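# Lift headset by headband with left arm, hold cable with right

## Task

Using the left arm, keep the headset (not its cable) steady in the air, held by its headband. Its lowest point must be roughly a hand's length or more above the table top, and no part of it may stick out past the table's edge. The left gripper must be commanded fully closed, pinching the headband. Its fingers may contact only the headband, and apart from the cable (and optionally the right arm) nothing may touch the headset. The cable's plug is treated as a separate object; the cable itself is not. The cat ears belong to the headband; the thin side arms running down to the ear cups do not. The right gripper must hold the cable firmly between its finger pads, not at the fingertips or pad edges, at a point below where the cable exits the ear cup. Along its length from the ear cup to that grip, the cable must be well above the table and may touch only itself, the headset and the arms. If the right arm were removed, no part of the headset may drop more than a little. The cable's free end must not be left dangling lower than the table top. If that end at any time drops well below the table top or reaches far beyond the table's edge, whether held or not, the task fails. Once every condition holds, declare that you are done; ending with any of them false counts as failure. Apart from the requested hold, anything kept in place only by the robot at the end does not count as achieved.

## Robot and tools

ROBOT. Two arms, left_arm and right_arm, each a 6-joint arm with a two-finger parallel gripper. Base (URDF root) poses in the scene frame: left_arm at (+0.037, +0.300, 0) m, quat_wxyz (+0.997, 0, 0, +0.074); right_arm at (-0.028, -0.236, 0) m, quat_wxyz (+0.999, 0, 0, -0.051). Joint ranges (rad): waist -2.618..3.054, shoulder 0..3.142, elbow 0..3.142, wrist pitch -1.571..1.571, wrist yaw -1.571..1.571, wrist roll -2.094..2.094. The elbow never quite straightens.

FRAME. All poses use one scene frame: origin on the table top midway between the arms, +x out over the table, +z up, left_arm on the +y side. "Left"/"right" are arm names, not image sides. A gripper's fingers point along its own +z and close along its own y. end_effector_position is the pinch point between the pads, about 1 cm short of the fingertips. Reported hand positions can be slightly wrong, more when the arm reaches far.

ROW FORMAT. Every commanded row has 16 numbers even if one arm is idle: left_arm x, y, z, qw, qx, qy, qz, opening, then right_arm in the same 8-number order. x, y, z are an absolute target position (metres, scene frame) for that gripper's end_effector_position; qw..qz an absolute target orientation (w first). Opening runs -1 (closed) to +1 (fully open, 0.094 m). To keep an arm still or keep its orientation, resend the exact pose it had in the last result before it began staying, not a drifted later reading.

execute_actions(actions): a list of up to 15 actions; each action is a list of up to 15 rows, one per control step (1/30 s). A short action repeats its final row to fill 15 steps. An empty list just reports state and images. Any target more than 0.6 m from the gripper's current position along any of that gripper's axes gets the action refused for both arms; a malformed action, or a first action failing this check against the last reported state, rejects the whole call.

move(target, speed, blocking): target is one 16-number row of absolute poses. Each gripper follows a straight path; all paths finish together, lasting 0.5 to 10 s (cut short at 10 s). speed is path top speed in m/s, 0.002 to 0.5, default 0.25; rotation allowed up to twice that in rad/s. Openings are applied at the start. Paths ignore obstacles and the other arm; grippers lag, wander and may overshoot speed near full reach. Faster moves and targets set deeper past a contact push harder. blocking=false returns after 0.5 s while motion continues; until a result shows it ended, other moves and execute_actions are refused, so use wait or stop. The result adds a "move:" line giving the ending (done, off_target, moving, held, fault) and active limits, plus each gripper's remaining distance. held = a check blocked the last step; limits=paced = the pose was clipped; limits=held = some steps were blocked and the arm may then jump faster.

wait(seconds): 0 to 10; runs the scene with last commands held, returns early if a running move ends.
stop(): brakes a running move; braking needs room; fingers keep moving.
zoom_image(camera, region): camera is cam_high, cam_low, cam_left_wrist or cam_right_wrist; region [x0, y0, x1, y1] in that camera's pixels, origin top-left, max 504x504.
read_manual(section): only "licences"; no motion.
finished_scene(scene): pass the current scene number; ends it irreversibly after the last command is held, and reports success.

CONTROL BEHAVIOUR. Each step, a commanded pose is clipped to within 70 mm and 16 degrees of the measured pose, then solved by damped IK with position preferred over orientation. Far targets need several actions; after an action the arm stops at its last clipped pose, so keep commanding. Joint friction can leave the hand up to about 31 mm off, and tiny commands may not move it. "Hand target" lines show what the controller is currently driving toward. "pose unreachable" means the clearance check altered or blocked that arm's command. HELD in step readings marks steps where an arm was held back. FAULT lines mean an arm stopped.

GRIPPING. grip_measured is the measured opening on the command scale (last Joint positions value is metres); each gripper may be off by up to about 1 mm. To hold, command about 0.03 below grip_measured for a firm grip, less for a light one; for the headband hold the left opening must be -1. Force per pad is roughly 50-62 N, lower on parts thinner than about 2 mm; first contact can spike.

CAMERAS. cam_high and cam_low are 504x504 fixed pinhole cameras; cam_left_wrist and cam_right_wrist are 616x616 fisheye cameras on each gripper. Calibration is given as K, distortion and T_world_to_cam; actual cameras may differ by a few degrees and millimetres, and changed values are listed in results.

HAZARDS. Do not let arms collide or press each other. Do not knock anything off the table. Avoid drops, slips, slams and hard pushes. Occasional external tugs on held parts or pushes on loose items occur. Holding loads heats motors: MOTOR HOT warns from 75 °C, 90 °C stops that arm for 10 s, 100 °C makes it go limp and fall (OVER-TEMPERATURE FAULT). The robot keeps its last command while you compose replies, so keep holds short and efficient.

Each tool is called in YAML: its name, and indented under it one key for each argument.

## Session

execute_actions:
  actions: []

Scene clock: 0.00 s.
left_arm: end_effector_position=(+0.5133, +0.6613, +0.3089) grip_measured=+1.000 end_effector_quat_wxyz=(+0.701, -0.255, +0.631, -0.213) | right_arm: end_effector_position=(+0.4221, +0.0896, +0.1523) grip_measured=+1.000 end_effector_quat_wxyz=(+0.288, -0.253, +0.904, +0.188)
Joint positions: left_arm=[ 0.7    2.053  1.58   0.574  0.756 -0.748  0.094] | right_arm=[ 0.673  2.079  1.827 -0.635 -0.179  0.09   0.094]
Joint velocities: left_arm=[-0.007 -0.007 -0.002 -0.037 -0.081 -0.007  0.   ] | right_arm=[-0.007 -0.002  0.012  0.037  0.051 -0.007  0.   ]
Motor temperatures (°C, as the motors report them): left_arm=[18 27 28 25 22 21] | right_arm=[22 27 23 23 21 20]
Hand target (left_arm): +0.513, +0.661, +0.309; +0.701, -0.255, +0.631, -0.213
Hand target (right_arm): +0.422, +0.090, +0.152; +0.288, -0.253, +0.904, +0.188
camera_calibration (this result's frames):
cam_left_wrist: T_world_to_cam=[[0.0428655, -0.600277, 0.798642, 0.14056], [-0.576144, -0.667923, -0.471102, 0.913769], [0.816223, -0.439939, -0.374477, 0.0932343], [0, 0, 0, 1]] pos_world=[0.444338, 0.73572, 0.353136]
cam_right_wrist: T_world_to_cam=[[0.458179, -0.865218, -0.203642, -0.0928432], [-0.888766, -0.449268, -0.0908423, 0.467634], [-0.0128914, 0.222612, -0.974822, 0.259722], [0, 0, 0, 1]] pos_world=[0.461505, 0.0719465, 0.276757]

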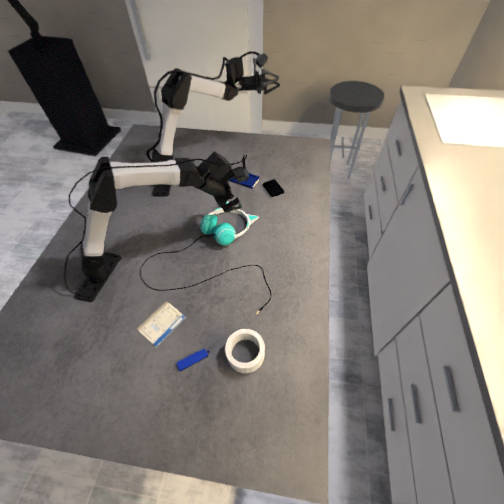

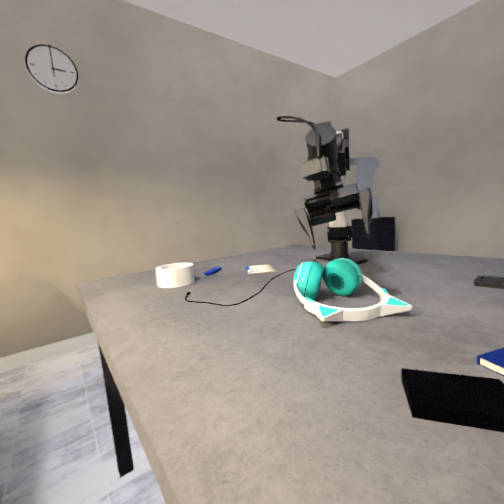

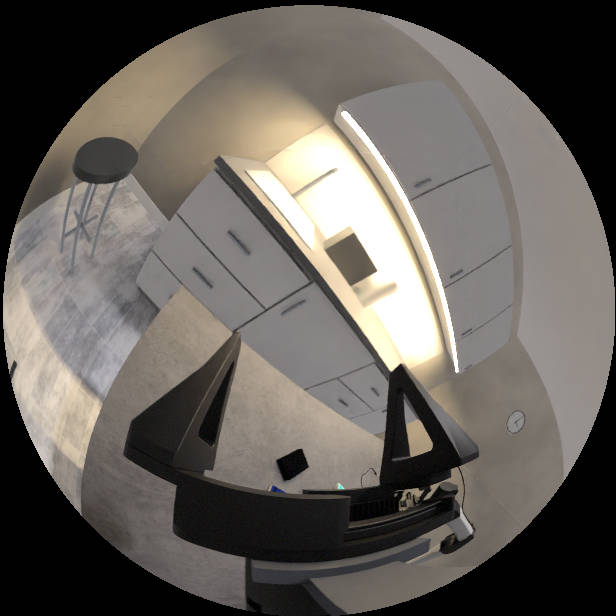

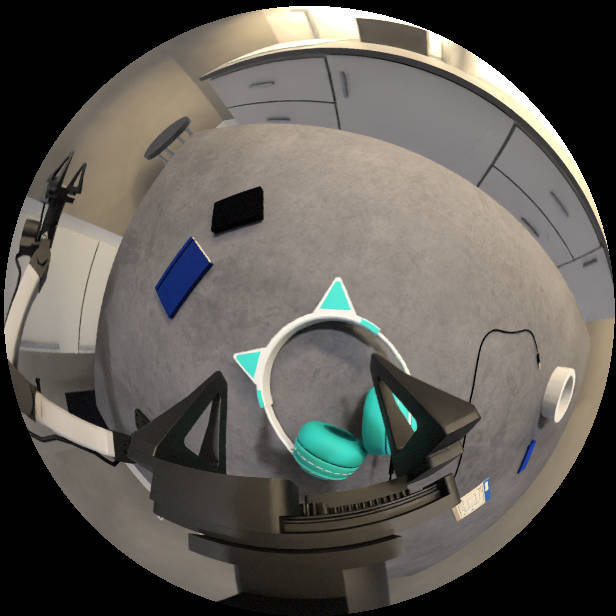

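Move right arm out of the way first.

move:
  target: [0.40,0.25,0.25,0,0.7071,0.7071,0,1, 0.25,-0.25,0.30,0.288,-0.253,0.904,0.188,1]
  speed: 0.3

zoom_image:
  camera: "cam_high"
  region: [130, 140, 330, 330]

Scene clock: 10.57 s.
left_arm: end_effector_position=(+0.4065, +0.2490, +0.2567) grip_measured=+1.000 end_effector_quat_wxyz=(+0.111, +0.703, +0.698, +0.086) | right_arm: end_effector_position=(+0.2450, -0.2464, +0.2934) grip_measured=+1.000 end_effector_quat_wxyz=(+0.293, -0.244, +0.907, +0.180)
Joint positions: left_arm=[-0.286  1.818  2.09  -1.561 -0.003  1.44   0.094] | right_arm=[-0.334  1.406  1.672 -1.575 -0.66  -0.872  0.094]
Joint velocities: left_arm=[-0.007  0.007 -0.002 -0.066 -0.022  0.051  0.   ] | right_arm=[ 0.017 -0.002  0.002  0.007 -0.051  0.081  0.   ]
Motor temperatures (°C, as the motors report them): left_arm=[18 30 29 26 22 21] | right_arm=[22 29 24 24 21 20]
Hand target (left_arm): +0.398, +0.249, +0.254; +0.096, +0.709, +0.693, +0.083
Hand target (right_arm): +0.247, -0.248, +0.299; +0.302, -0.246, +0.903, +0.178
Off the commanded pose (left_arm): 0.009 m, 16 deg; orientation clipped at the last step of the last action.
Off the commanded pose (right_arm): 0.009 m, 2 deg.
joint sent to its limit (left arm) — the command would take joint 4 (wrist pitch) past its lower limit, so that joint was sent only as far as its limit.
joint sent to its limit (right arm) — the command would take joint 4 (wrist pitch) past its lower limit, so that joint was sent only as far as its limit.
move: off_target (left_arm); limits=paced
camera_calibration (this result's frames):
cam_left_wrist: T_world_to_cam=[[-0.921368, -0.241759, -0.304358, 0.525159], [-0.378064, 0.739258, 0.557284, -0.142626], [0.0902703, 0.62853, -0.772529, 0.110789], [0, 0, 0, 1]] pos_world=[0.419942, 0.162765, 0.324907]
cam_right_wrist: T_world_to_cam=[[0.439589, -0.877134, -0.193382, -0.275044], [-0.898199, -0.429169, -0.0951468, 0.180577], [0.000462749, 0.215521, -0.976499, 0.465228], [0, 0, 0, 1]] pos_world=[0.282886, -0.264019, 0.418287]

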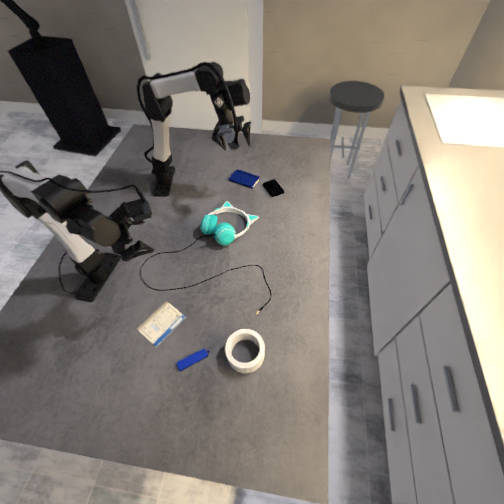

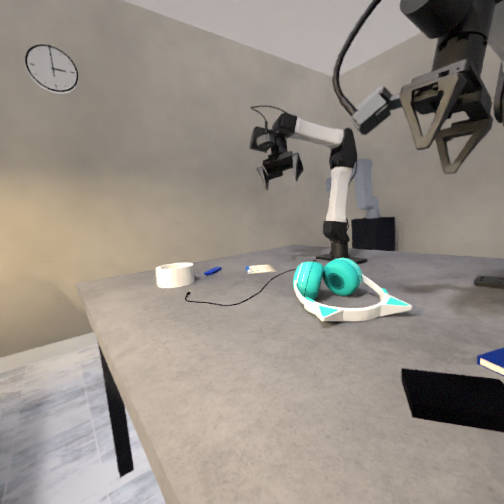

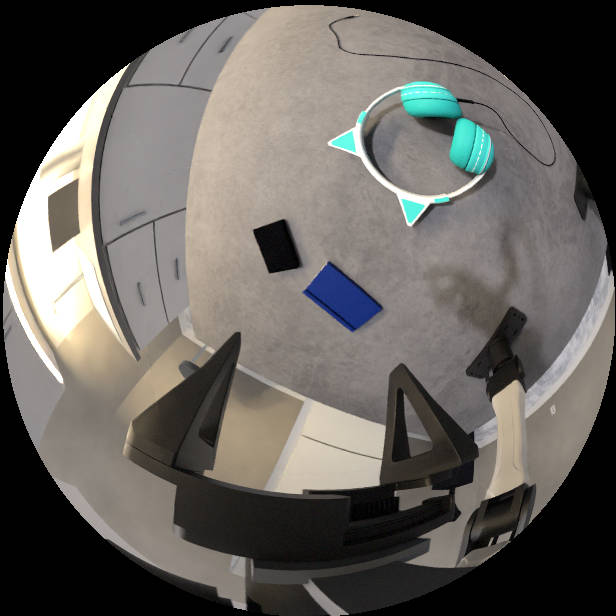

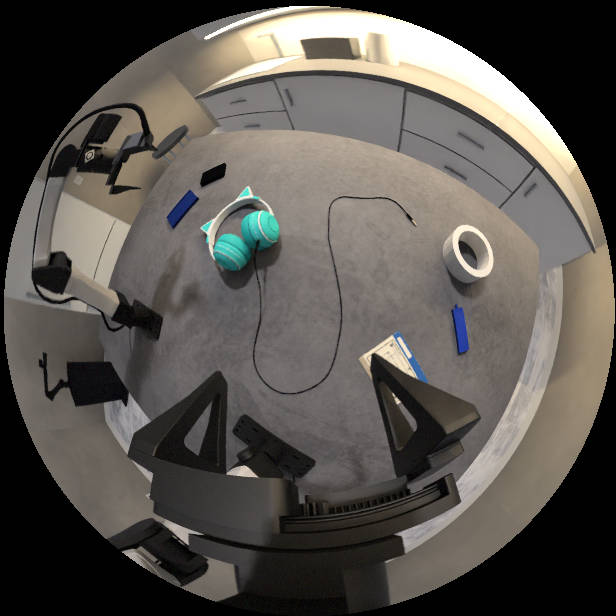

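Region (130, 140, 330, 330) of cam_high's 504x504 image, scaled by 2.520, with more detail than that image has; it fills the top 479 rows of this view, and the rest is white.

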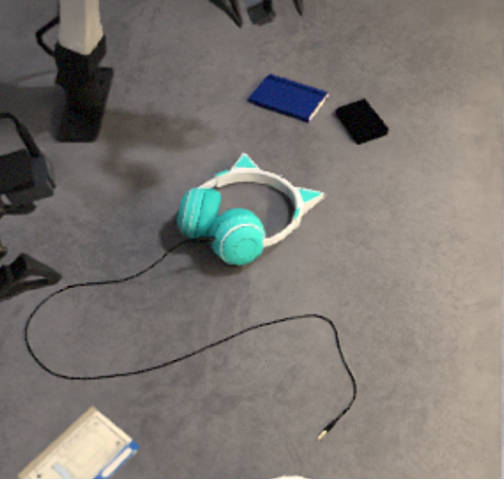

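move:
  target: [0.435,0.115,0.08,0,0.2444,0.9697,0,1, 0.2450,-0.2464,0.2934,0.293,-0.244,0.907,0.180,1]
  speed: 0.25

Scene clock: 25.73 s.
left_arm: end_effector_position=(+0.4281, +0.1246, +0.0811) grip_measured=+1.000 end_effector_quat_wxyz=(-0.007, +0.248, +0.969, +0.009) | right_arm: end_effector_position=(+0.2448, -0.2465, +0.2933) grip_measured=+1.000 end_effector_quat_wxyz=(+0.293, -0.244, +0.907, +0.180)
Joint positions: left_arm=[-0.575  2.225  2.    -1.363 -0.015  0.073  0.094] | right_arm=[-0.334  1.406  1.672 -1.576 -0.659 -0.873  0.094]
Joint velocities: left_arm=[-0.027 -0.022 -0.017  0.022 -0.051  0.022  0.   ] | right_arm=[ 0.002  0.007 -0.012  0.007  0.066 -0.007  0.   ]
Motor temperatures (°C, as the motors report them): left_arm=[18 32 29 26 22 21] | right_arm=[22 29 26 23 21 20]
Hand target (left_arm): +0.433, +0.117, +0.080; +0.002, +0.246, +0.969, +0.002
Hand target (right_arm): +0.245, -0.246, +0.293; +0.293, -0.244, +0.907, +0.180
Off the commanded pose (left_arm): 0.012 m, 1 deg.
Off the commanded pose (right_arm): 0.000 m, 0 deg.
move: off_target (left_arm)
camera_calibration (this result's frames):
cam_left_wrist: T_world_to_cam=[[-0.253615, -0.965126, -0.0648993, 0.246386], [-0.722763, 0.144482, 0.675825, 0.267437], [-0.642879, 0.218306, -0.7342, 0.413195], [0, 0, 0, 1]] pos_world=[0.521415, 0.10895, 0.138618]
cam_right_wrist: T_world_to_cam=[[0.440267, -0.877013, -0.192387, -0.275502], [-0.897867, -0.430079, -0.0941662, 0.179771], [-0.000156826, 0.214197, -0.976791, 0.465003], [0, 0, 0, 1]] pos_world=[0.282778, -0.263905, 0.418136]

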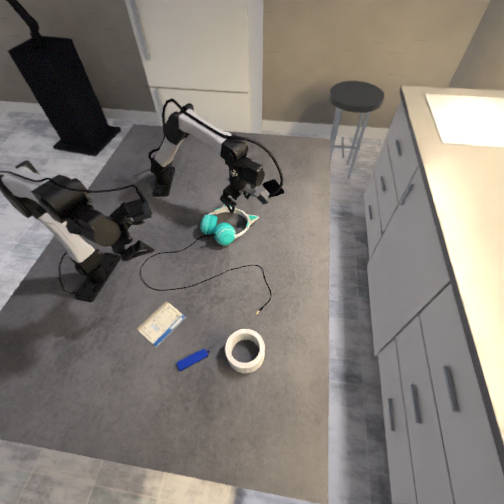

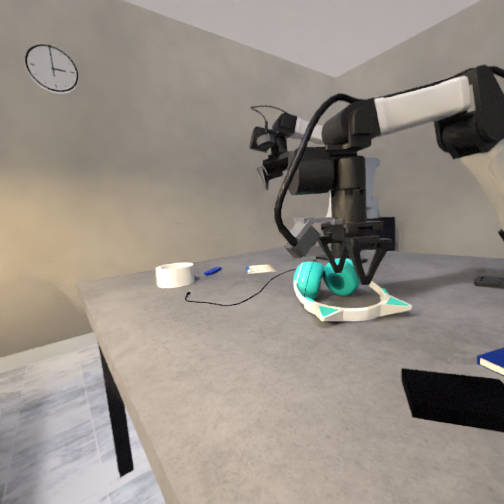

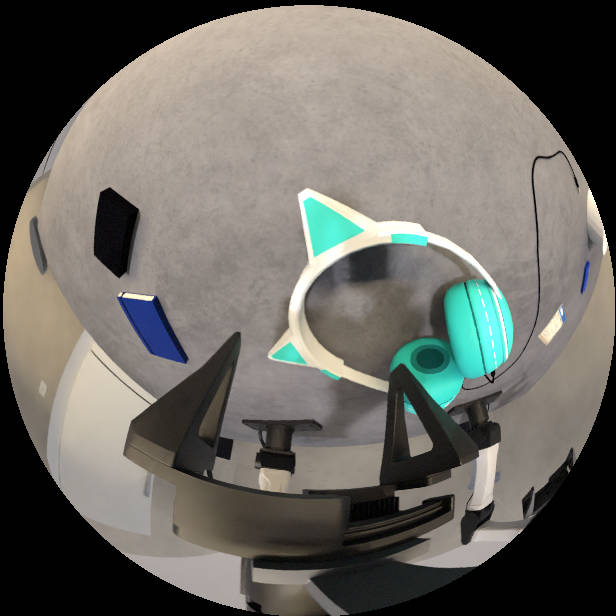

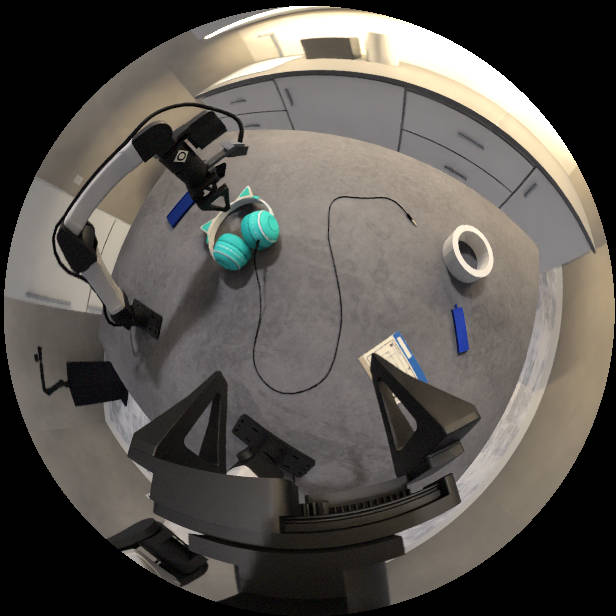

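move:
  target: [0.435,0.118,0.010,0,0.2444,0.9697,0,1, 0.2450,-0.2464,0.2934,0.293,-0.244,0.907,0.180,1]
  speed: 0.1

move:
  target: [0.435,0.118,0.010,0,0.2444,0.9697,0,-1, 0.2450,-0.2464,0.2934,0.293,-0.244,0.907,0.180,1]
  speed: 0.1

Scene clock: 31.17 s.
left_arm: end_effector_position=(+0.4367, +0.1198, +0.0189) grip_measured=+1.000 end_effector_quat_wxyz=(+0.006, +0.247, +0.969, +0.004) | right_arm: end_effector_position=(+0.2448, -0.2466, +0.2932) grip_measured=+1.000 end_effector_quat_wxyz=(+0.293, -0.244, +0.907, +0.179)
Joint positions: left_arm=[-0.575  2.265  1.818 -1.113 -0.011  0.071  0.094] | right_arm=[-0.334  1.406  1.672 -1.576 -0.658 -0.873  0.094]
Joint velocities: left_arm=[-0.012  0.002 -0.002  0.051  0.037  0.051  0.   ] | right_arm=[-0.027  0.007  0.012  0.007  0.051  0.007  0.   ]
Motor temperatures (°C, as the motors report them): left_arm=[19 33 30 26 22 21] | right_arm=[22 28 26 23 21 20]
Hand target (left_arm): +0.434, +0.119, +0.010; -0.000, +0.244, +0.970, +0.000
Hand target (right_arm): +0.245, -0.246, +0.293; +0.293, -0.244, +0.907, +0.180
Off the commanded pose (left_arm): 0.009 m, 1 deg.
Off the commanded pose (right_arm): 0.000 m, 0 deg.
move: done
camera_calibration (this result's frames):
cam_left_wrist: T_world_to_cam=[[-0.249595, -0.96673, -0.0559889, 0.23825], [-0.738902, 0.152765, 0.656268, 0.322774], [-0.625881, 0.205171, -0.752448, 0.368611], [0, 0, 0, 1]] pos_world=[0.528671, 0.105386, 0.0788733]
cam_right_wrist: T_world_to_cam=[[0.440151, -0.877121, -0.192163, -0.275613], [-0.897924, -0.430022, -0.0938827, 0.179679], [-0.000287903, 0.21387, -0.976862, 0.464949], [0, 0, 0, 1]] pos_world=[0.282784, -0.263919, 0.418097]

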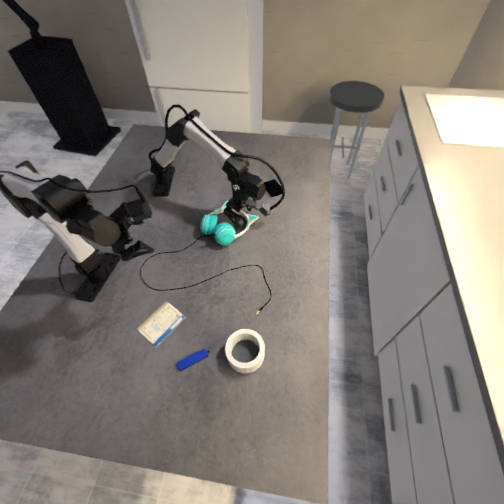

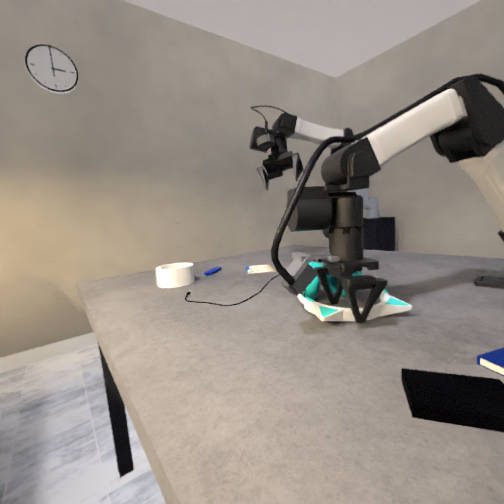

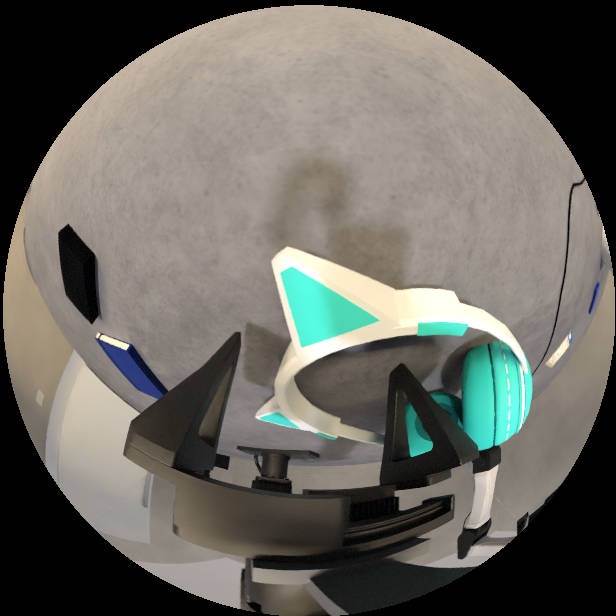

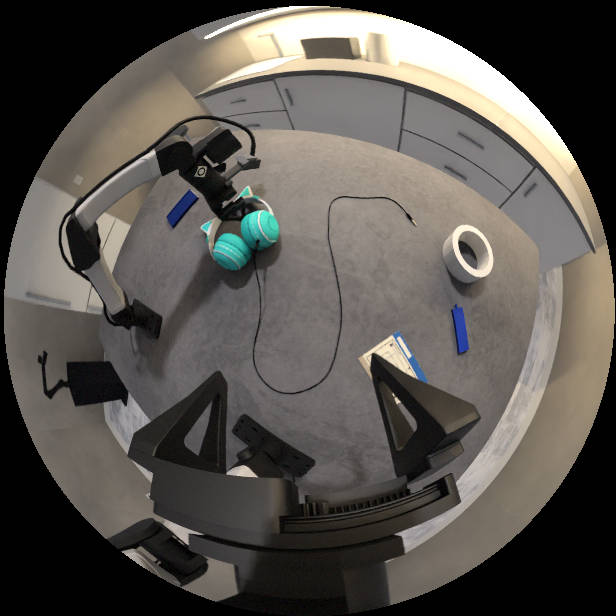

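Scene clock: 31.87 s.
left_arm: end_effector_position=(+0.4361, +0.1152, +0.0189) grip_measured=-0.832 end_effector_quat_wxyz=(+0.007, +0.246, +0.969, -0.008) | right_arm: end_effector_position=(+0.2448, -0.2466, +0.2932) grip_measured=+1.000 end_effector_quat_wxyz=(+0.293, -0.244, +0.907, +0.179)
Joint positions: left_arm=[-0.576  2.265  1.818 -1.108  0.012  0.068  0.008] | right_arm=[-0.334  1.406  1.672 -1.576 -0.658 -0.873  0.094]
Joint velocities: left_arm=[-0.002 -0.002 -0.002 -0.066  0.007 -0.037  0.   ] | right_arm=[ 0.002 -0.017 -0.007  0.007 -0.066 -0.081  0.   ]
Motor temperatures (°C, as the motors report them): left_arm=[19 34 30 26 22 21] | right_arm=[22 28 26 23 21 20]
Hand target (left_arm): +0.435, +0.118, +0.010; +0.000, +0.244, +0.970, -0.000
Hand target (right_arm): +0.245, -0.246, +0.293; +0.293, -0.244, +0.907, +0.180
Off the commanded pose (left_arm): 0.009 m, 1 deg.
Off the commanded pose (right_arm): 0.000 m, 0 deg.
move: done
camera_calibration (this result's frames):
cam_left_wrist: T_world_to_cam=[[-0.248981, -0.967965, -0.0324469, 0.233073], [-0.736202, 0.167386, 0.655735, 0.320197], [-0.629297, 0.187153, -0.754293, 0.372824], [0, 0, 0, 1]] pos_world=[0.528377, 0.102234, 0.0788167]
cam_right_wrist: T_world_to_cam=[[0.440035, -0.877228, -0.191938, -0.275724], [-0.897981, -0.429965, -0.0935992, 0.179587], [-0.000419023, 0.213544, -0.976933, 0.464895], [0, 0, 0, 1]] pos_world=[0.282789, -0.263932, 0.418058]

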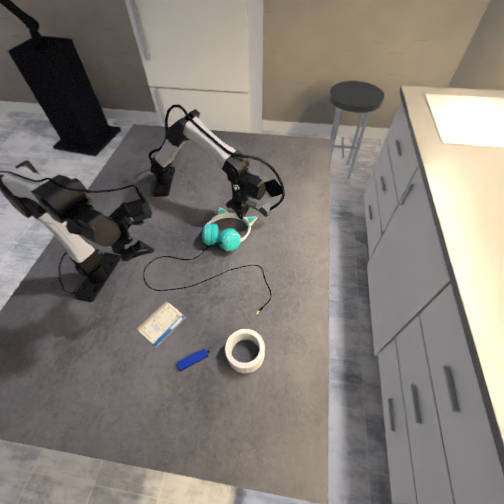

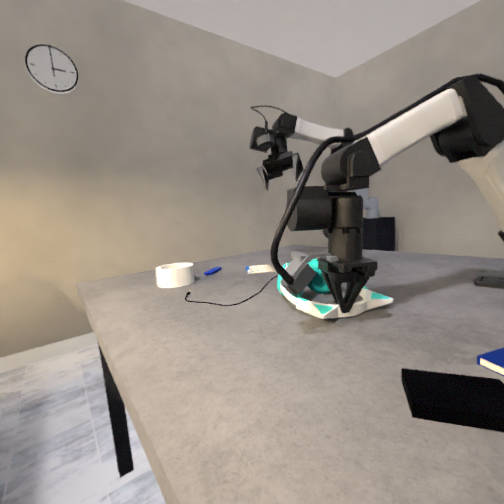

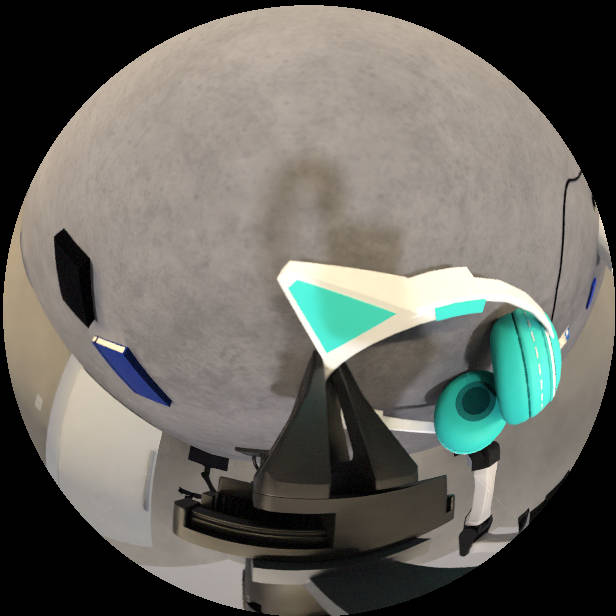

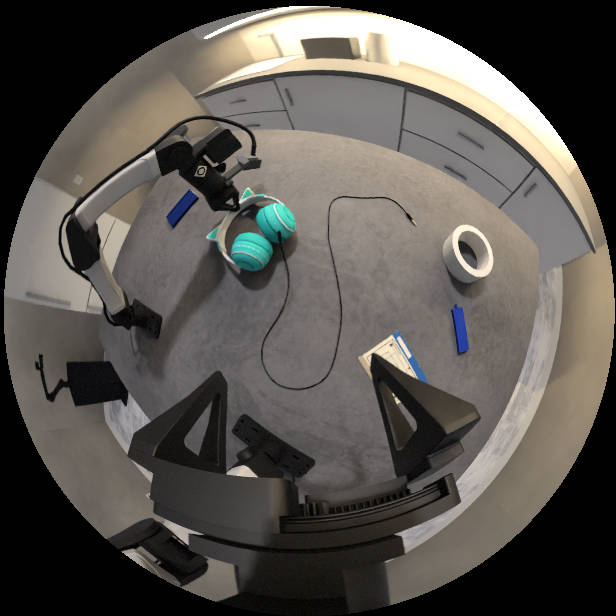

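move:
  target: [0.427,0.099,0.09,0.0632,0.2361,0.9367,0.2511,-1, 0.2450,-0.2464,0.2934,0.293,-0.244,0.907,0.180,1]
  speed: 0.06

Scene clock: 41.20 s.
left_arm: end_effector_position=(+0.4249, +0.0930, +0.0934) grip_measured=-0.832 end_effector_quat_wxyz=(+0.061, +0.240, +0.943, +0.225) | right_arm: end_effector_position=(+0.2448, -0.2467, +0.2931) grip_measured=+1.000 end_effector_quat_wxyz=(+0.292, -0.244, +0.907, +0.179)
Joint positions: left_arm=[-0.814  2.313  2.123 -1.458 -0.464 -0.187  0.008] | right_arm=[-0.334  1.406  1.672 -1.576 -0.657 -0.873  0.094]
Joint velocities: left_arm=[ 0.012  0.022 -0.002 -0.037  0.037 -0.051 -0.001] | right_arm=[-0.007 -0.022 -0.032 -0.022 -0.007  0.022  0.   ]
Motor temperatures (°C, as the motors report them): left_arm=[19 36 31 25 22 21] | right_arm=[22 28 26 23 21 20]
Hand target (left_arm): +0.429, +0.098, +0.092; +0.063, +0.237, +0.936, +0.253
Hand target (right_arm): +0.245, -0.246, +0.293; +0.293, -0.244, +0.907, +0.180
Off the commanded pose (left_arm): 0.007 m, 3 deg.
Off the commanded pose (right_arm): 0.000 m, 0 deg.
move: off_target (left_arm)
camera_calibration (this result's frames):
cam_left_wrist: T_world_to_cam=[[-0.187752, -0.857399, -0.479182, 0.216607], [-0.865739, -0.0859801, 0.493055, 0.3606], [-0.463945, 0.507419, -0.726141, 0.323451], [0, 0, 0, 1]] pos_world=[0.502917, 0.0525985, 0.16087]
cam_right_wrist: T_world_to_cam=[[0.439919, -0.877335, -0.191714, -0.275835], [-0.898037, -0.429908, -0.0933157, 0.179495], [-0.000550186, 0.213218, -0.977005, 0.46484], [0, 0, 0, 1]] pos_world=[0.282794, -0.263946, 0.418019]

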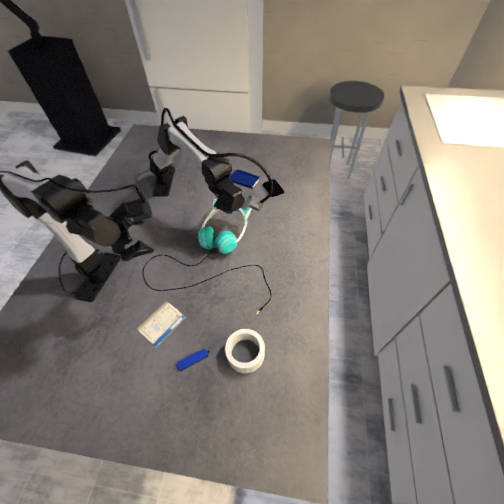

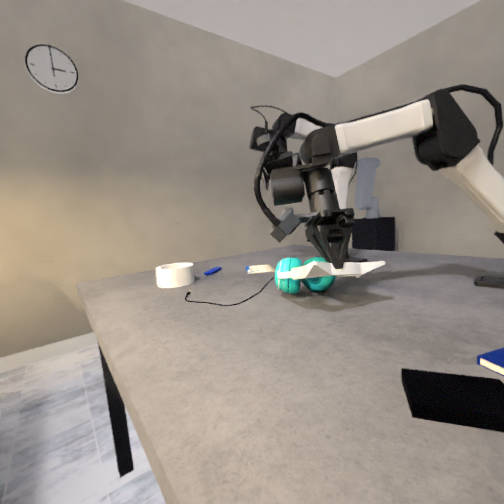

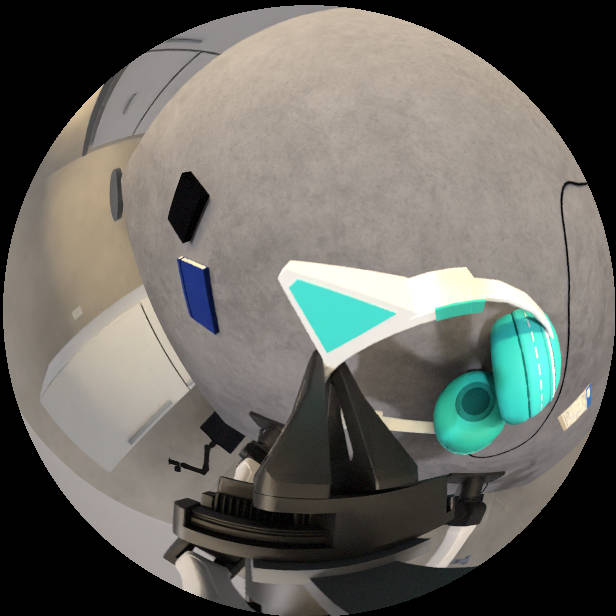

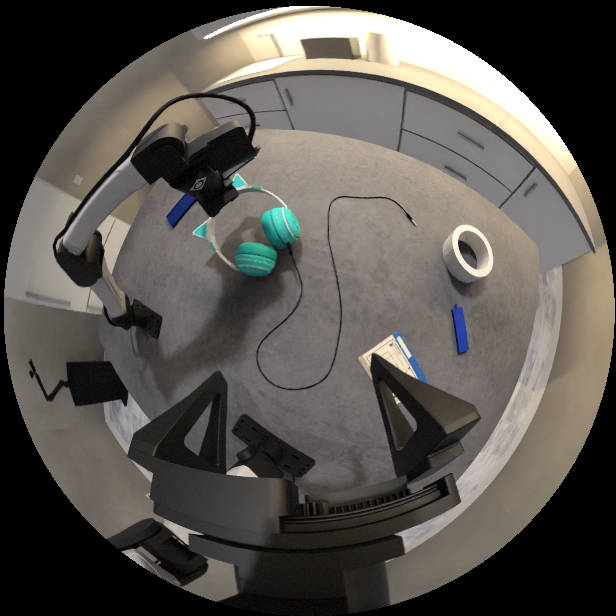

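φ=60.

move:
  target: [0.403,0.053,0.142,0.1222,0.2117,0.8398,0.4851,-1, 0.2450,-0.2464,0.2934,0.293,-0.244,0.907,0.180,1]
  speed: 0.06

Scene clock: 51.50 s.
left_arm: end_effector_position=(+0.4038, +0.0474, +0.1469) grip_measured=-0.829 end_effector_quat_wxyz=(+0.209, +0.272, +0.847, +0.405) | right_arm: end_effector_position=(+0.2447, -0.2467, +0.2931) grip_measured=+1.000 end_effector_quat_wxyz=(+0.292, -0.244, +0.907, +0.179)
Joint positions: left_arm=[-1.066  2.337  2.163 -1.577 -0.935 -0.388  0.008] | right_arm=[-0.334  1.406  1.672 -1.576 -0.657 -0.873  0.094]
Joint velocities: left_arm=[-0.022  0.002 -0.012 -0.022 -0.022 -0.007  0.   ] | right_arm=[-0.007  0.002 -0.012  0.007 -0.125  0.007  0.   ]
Motor temperatures (°C, as the motors report them): left_arm=[19 37 31 25 22 21] | right_arm=[22 28 26 23 21 20]
Hand target (left_arm): +0.404, +0.052, +0.143; +0.214, +0.270, +0.836, +0.427
Hand target (right_arm): +0.245, -0.246, +0.293; +0.293, -0.244, +0.907, +0.180
Off the commanded pose (left_arm): 0.008 m, 15 deg.
Off the commanded pose (right_arm): 0.001 m, 0 deg.
joint sent to its limit (left arm) — the command would take joint 4 (wrist pitch) past its lower limit, so that joint was sent only as far as its limit.
move: off_target (left_arm)
camera_calibration (this result's frames):
cam_left_wrist: T_world_to_cam=[[-0.0706067, -0.632918, -0.770993, 0.184136], [-0.991444, -0.0405455, 0.12408, 0.414797], [-0.109793, 0.773156, -0.62464, 0.205123], [0, 0, 0, 1]] pos_world=[0.44677, -0.025231, 0.218627]
cam_right_wrist: T_world_to_cam=[[0.439803, -0.877443, -0.191489, -0.275946], [-0.898094, -0.429851, -0.0930322, 0.179403], [-0.000681392, 0.212891, -0.977076, 0.464786], [0, 0, 0, 1]] pos_world=[0.282799, -0.263959, 0.417981]

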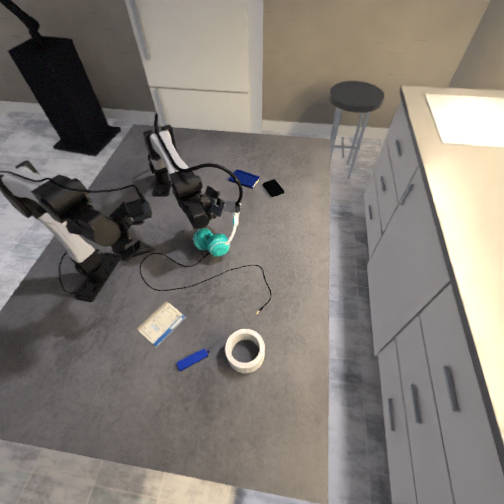

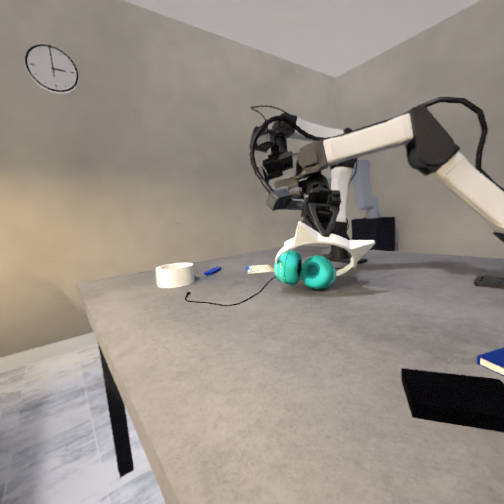

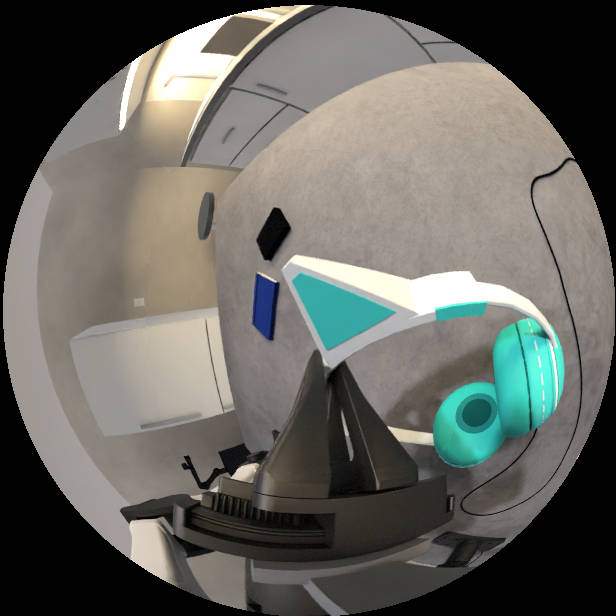

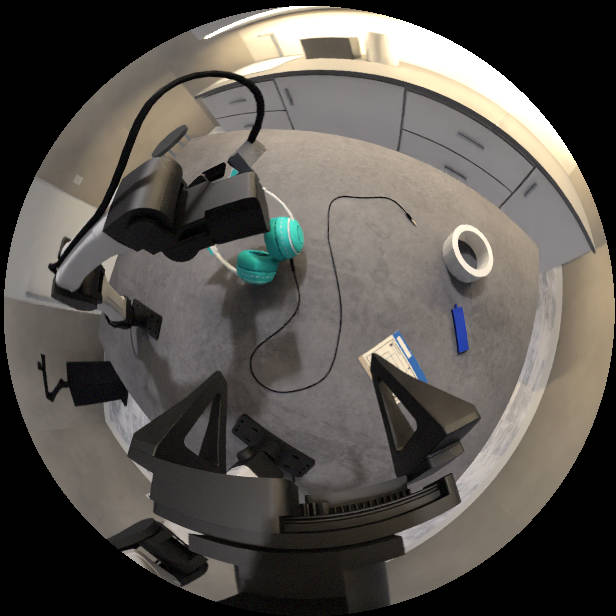

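Now lift.

move:
  target: [0.36,0.05,0.37,0.209,0.272,0.847,0.405,-1, 0.2450,-0.2464,0.2934,0.293,-0.244,0.907,0.180,1]
  speed: 0.08

Scene clock: 57.63 s.
left_arm: end_effector_position=(+0.3650, +0.0448, +0.3509) grip_measured=-0.836 end_effector_quat_wxyz=(+0.366, +0.364, +0.779, +0.354) | right_arm: end_effector_position=(+0.2447, -0.2468, +0.2931) grip_measured=+1.000 end_effector_quat_wxyz=(+0.292, -0.244, +0.907, +0.179)
Joint positions: left_arm=[-1.171  1.974  2.352 -1.575 -1.029  0.063  0.008] | right_arm=[-0.334  1.406  1.672 -1.576 -0.657 -0.873  0.094]
Joint velocities: left_arm=[-0.017 -0.012 -0.022 -0.139 -0.007  0.154  0.   ] | right_arm=[ 0.022 -0.017 -0.007  0.022  0.022  0.037  0.   ]
Motor temperatures (°C, as the motors report them): left_arm=[19 38 32 25 22 21] | right_arm=[22 28 26 23 21 20]
Hand target (left_arm): +0.361, +0.048, +0.368; +0.388, +0.350, +0.775, +0.354
Hand target (right_arm): +0.245, -0.246, +0.293; +0.293, -0.244, +0.907, +0.180
Off the commanded pose (left_arm): 0.020 m, 23 deg; orientation clipped at the last step of the last action.
Off the commanded pose (right_arm): 0.001 m, 0 deg.
joint sent to its limit (left arm) — the command would take joint 4 (wrist pitch) past its lower limit, so that joint was sent only as far as its limit.
move: off_target (left_arm); limits=paced
camera_calibration (this result's frames):
cam_left_wrist: T_world_to_cam=[[-0.146576, -0.655521, -0.740816, 0.355143], [-0.950813, 0.299965, -0.0773027, 0.391521], [0.272892, 0.693047, -0.667245, 0.209094], [0, 0, 0, 1]] pos_world=[0.367258, -0.0295509, 0.432879]
cam_right_wrist: T_world_to_cam=[[0.439687, -0.87755, -0.191264, -0.276057], [-0.898151, -0.429794, -0.0927488, 0.179311], [-0.000812641, 0.212565, -0.977147, 0.464731], [0, 0, 0, 1]] pos_world=[0.282804, -0.263973, 0.417942]

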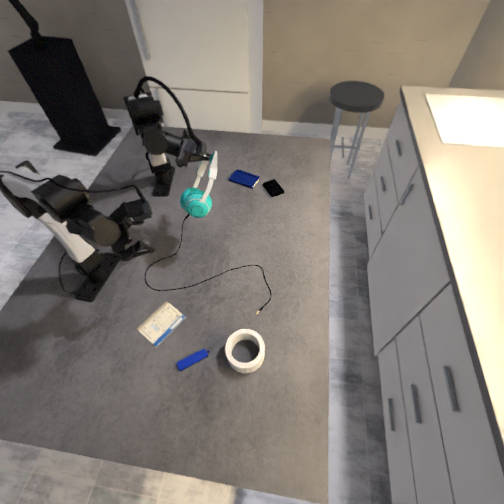

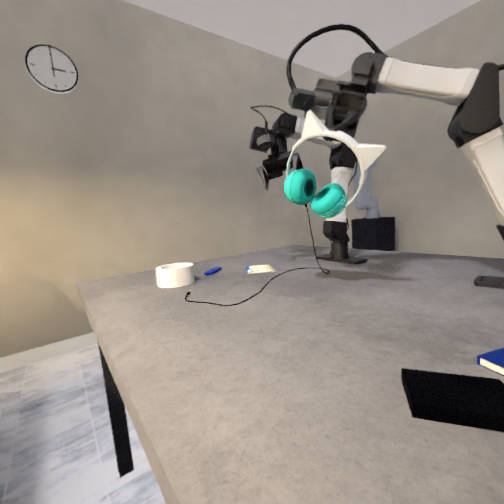

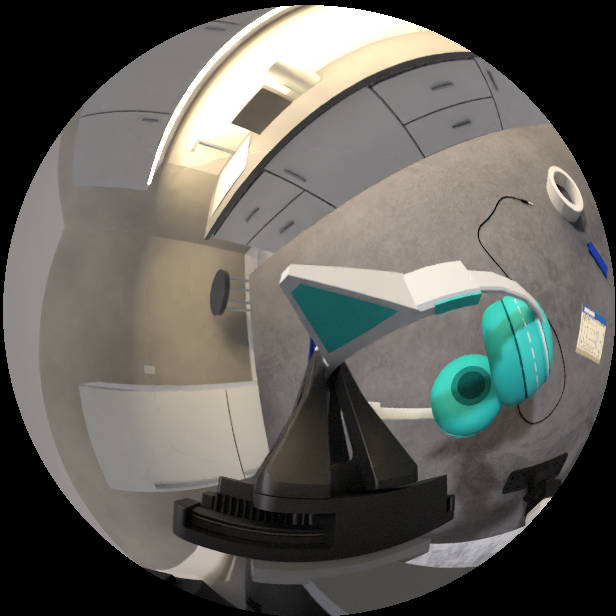

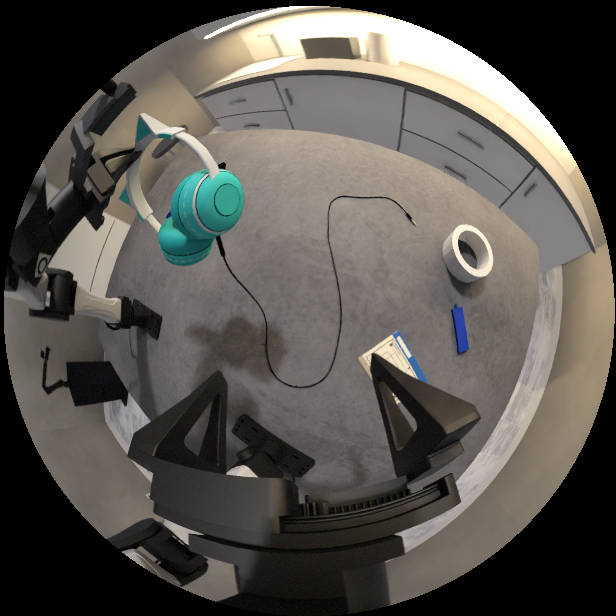

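move:
  target: [0.3650,0.0448,0.37,0.366,0.364,0.779,0.354,-1, 0.27,-0.095,0.09,0.6864,-0.1698,0.6864,0.1698,1]
  speed: 0.2

Scene clock: 68.50 s.
left_arm: end_effector_position=(+0.3647, +0.0442, +0.3616) grip_measured=-0.836 end_effector_quat_wxyz=(+0.370, +0.379, +0.771, +0.353) | right_arm: end_effector_position=(+0.2777, -0.0958, +0.0883) grip_measured=+1.000 end_effector_quat_wxyz=(+0.634, -0.186, +0.734, +0.159)
Joint positions: left_arm=[-1.171  1.974  2.396 -1.575 -1.022  0.127  0.008] | right_arm=[ 0.466  1.723  0.044  1.531 -0.128 -0.021  0.094]
Joint velocities: left_arm=[-0.002  0.012 -0.002  0.022 -0.051 -0.007 -0.   ] | right_arm=[ 0.002  0.002  0.017 -0.037 -0.022  0.081  0.   ]
Motor temperatures (°C, as the motors report them): left_arm=[19 38 33 26 22 21] | right_arm=[22 28 26 24 21 20]
Hand target (left_arm): +0.365, +0.045, +0.369; +0.381, +0.369, +0.772, +0.350
Hand target (right_arm): +0.274, -0.095, +0.089; +0.636, -0.185, +0.732, +0.161
Off the commanded pose (left_arm): 0.008 m, 2 deg.
Off the commanded pose (right_arm): 0.008 m, 8 deg.
joint sent to its limit (left arm) — the command would take joint 4 (wrist pitch) past its lower limit, so that joint was sent only as far as its limit.
joint sent to its limit (right arm) — the command would take joint 4 (wrist pitch) past its upper limit, so that joint was sent only as far as its limit.
move: off_target (right_arm); limits=paced
camera_calibration (this result's frames):
cam_left_wrist: T_world_to_cam=[[-0.167603, -0.641254, -0.748801, 0.372585], [-0.940422, 0.331915, -0.0737495, 0.385763], [0.29583, 0.691828, -0.658679, 0.205368], [0, 0, 0, 1]] pos_world=[0.364473, -0.0311985, 0.442714]
cam_right_wrist: T_world_to_cam=[[0.39709, -0.913323, -0.0903326, -0.197765], [-0.625889, -0.197498, -0.754492, 0.259891], [0.671254, 0.35614, -0.650063, 0.0308845], [0, 0, 0, 1]] pos_world=[0.220462, -0.140294, 0.198298]

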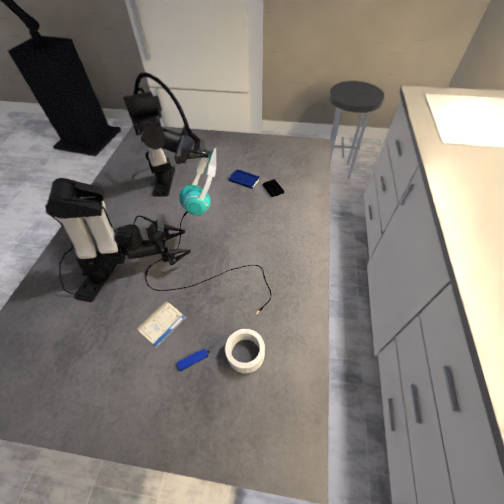

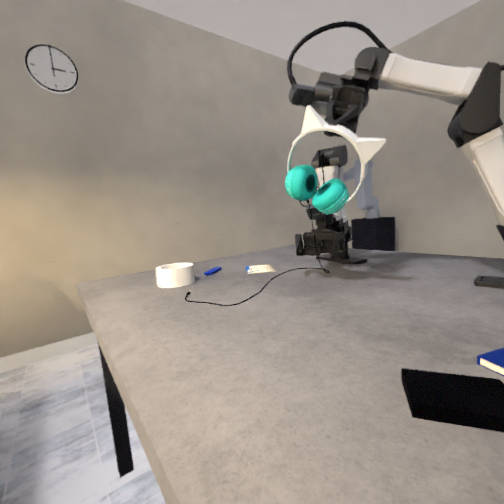

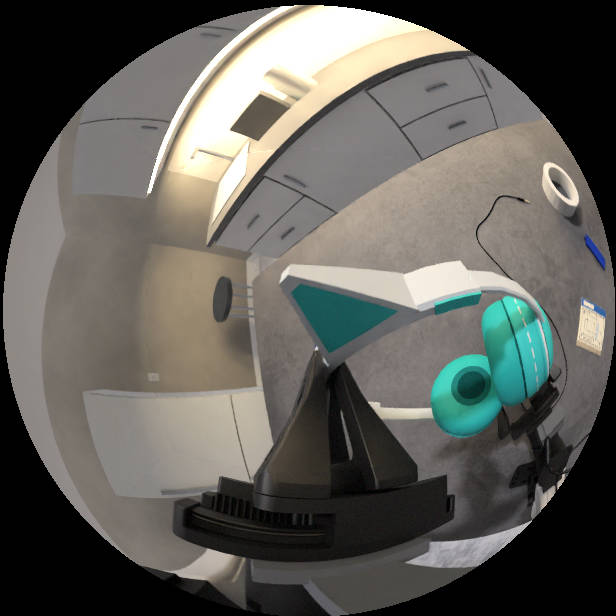

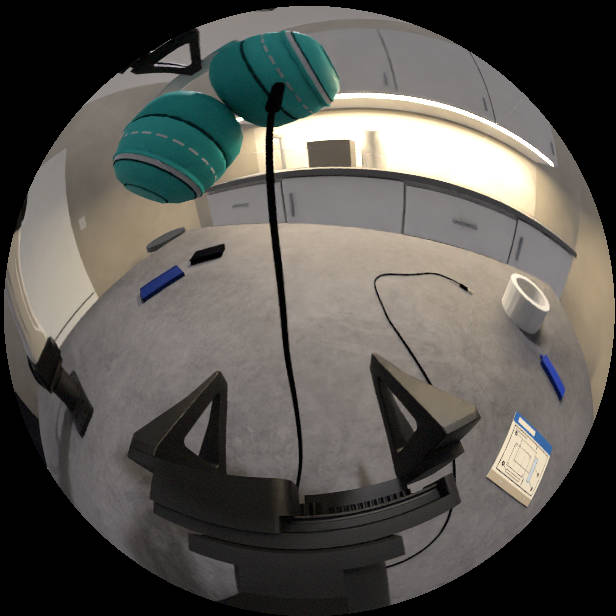

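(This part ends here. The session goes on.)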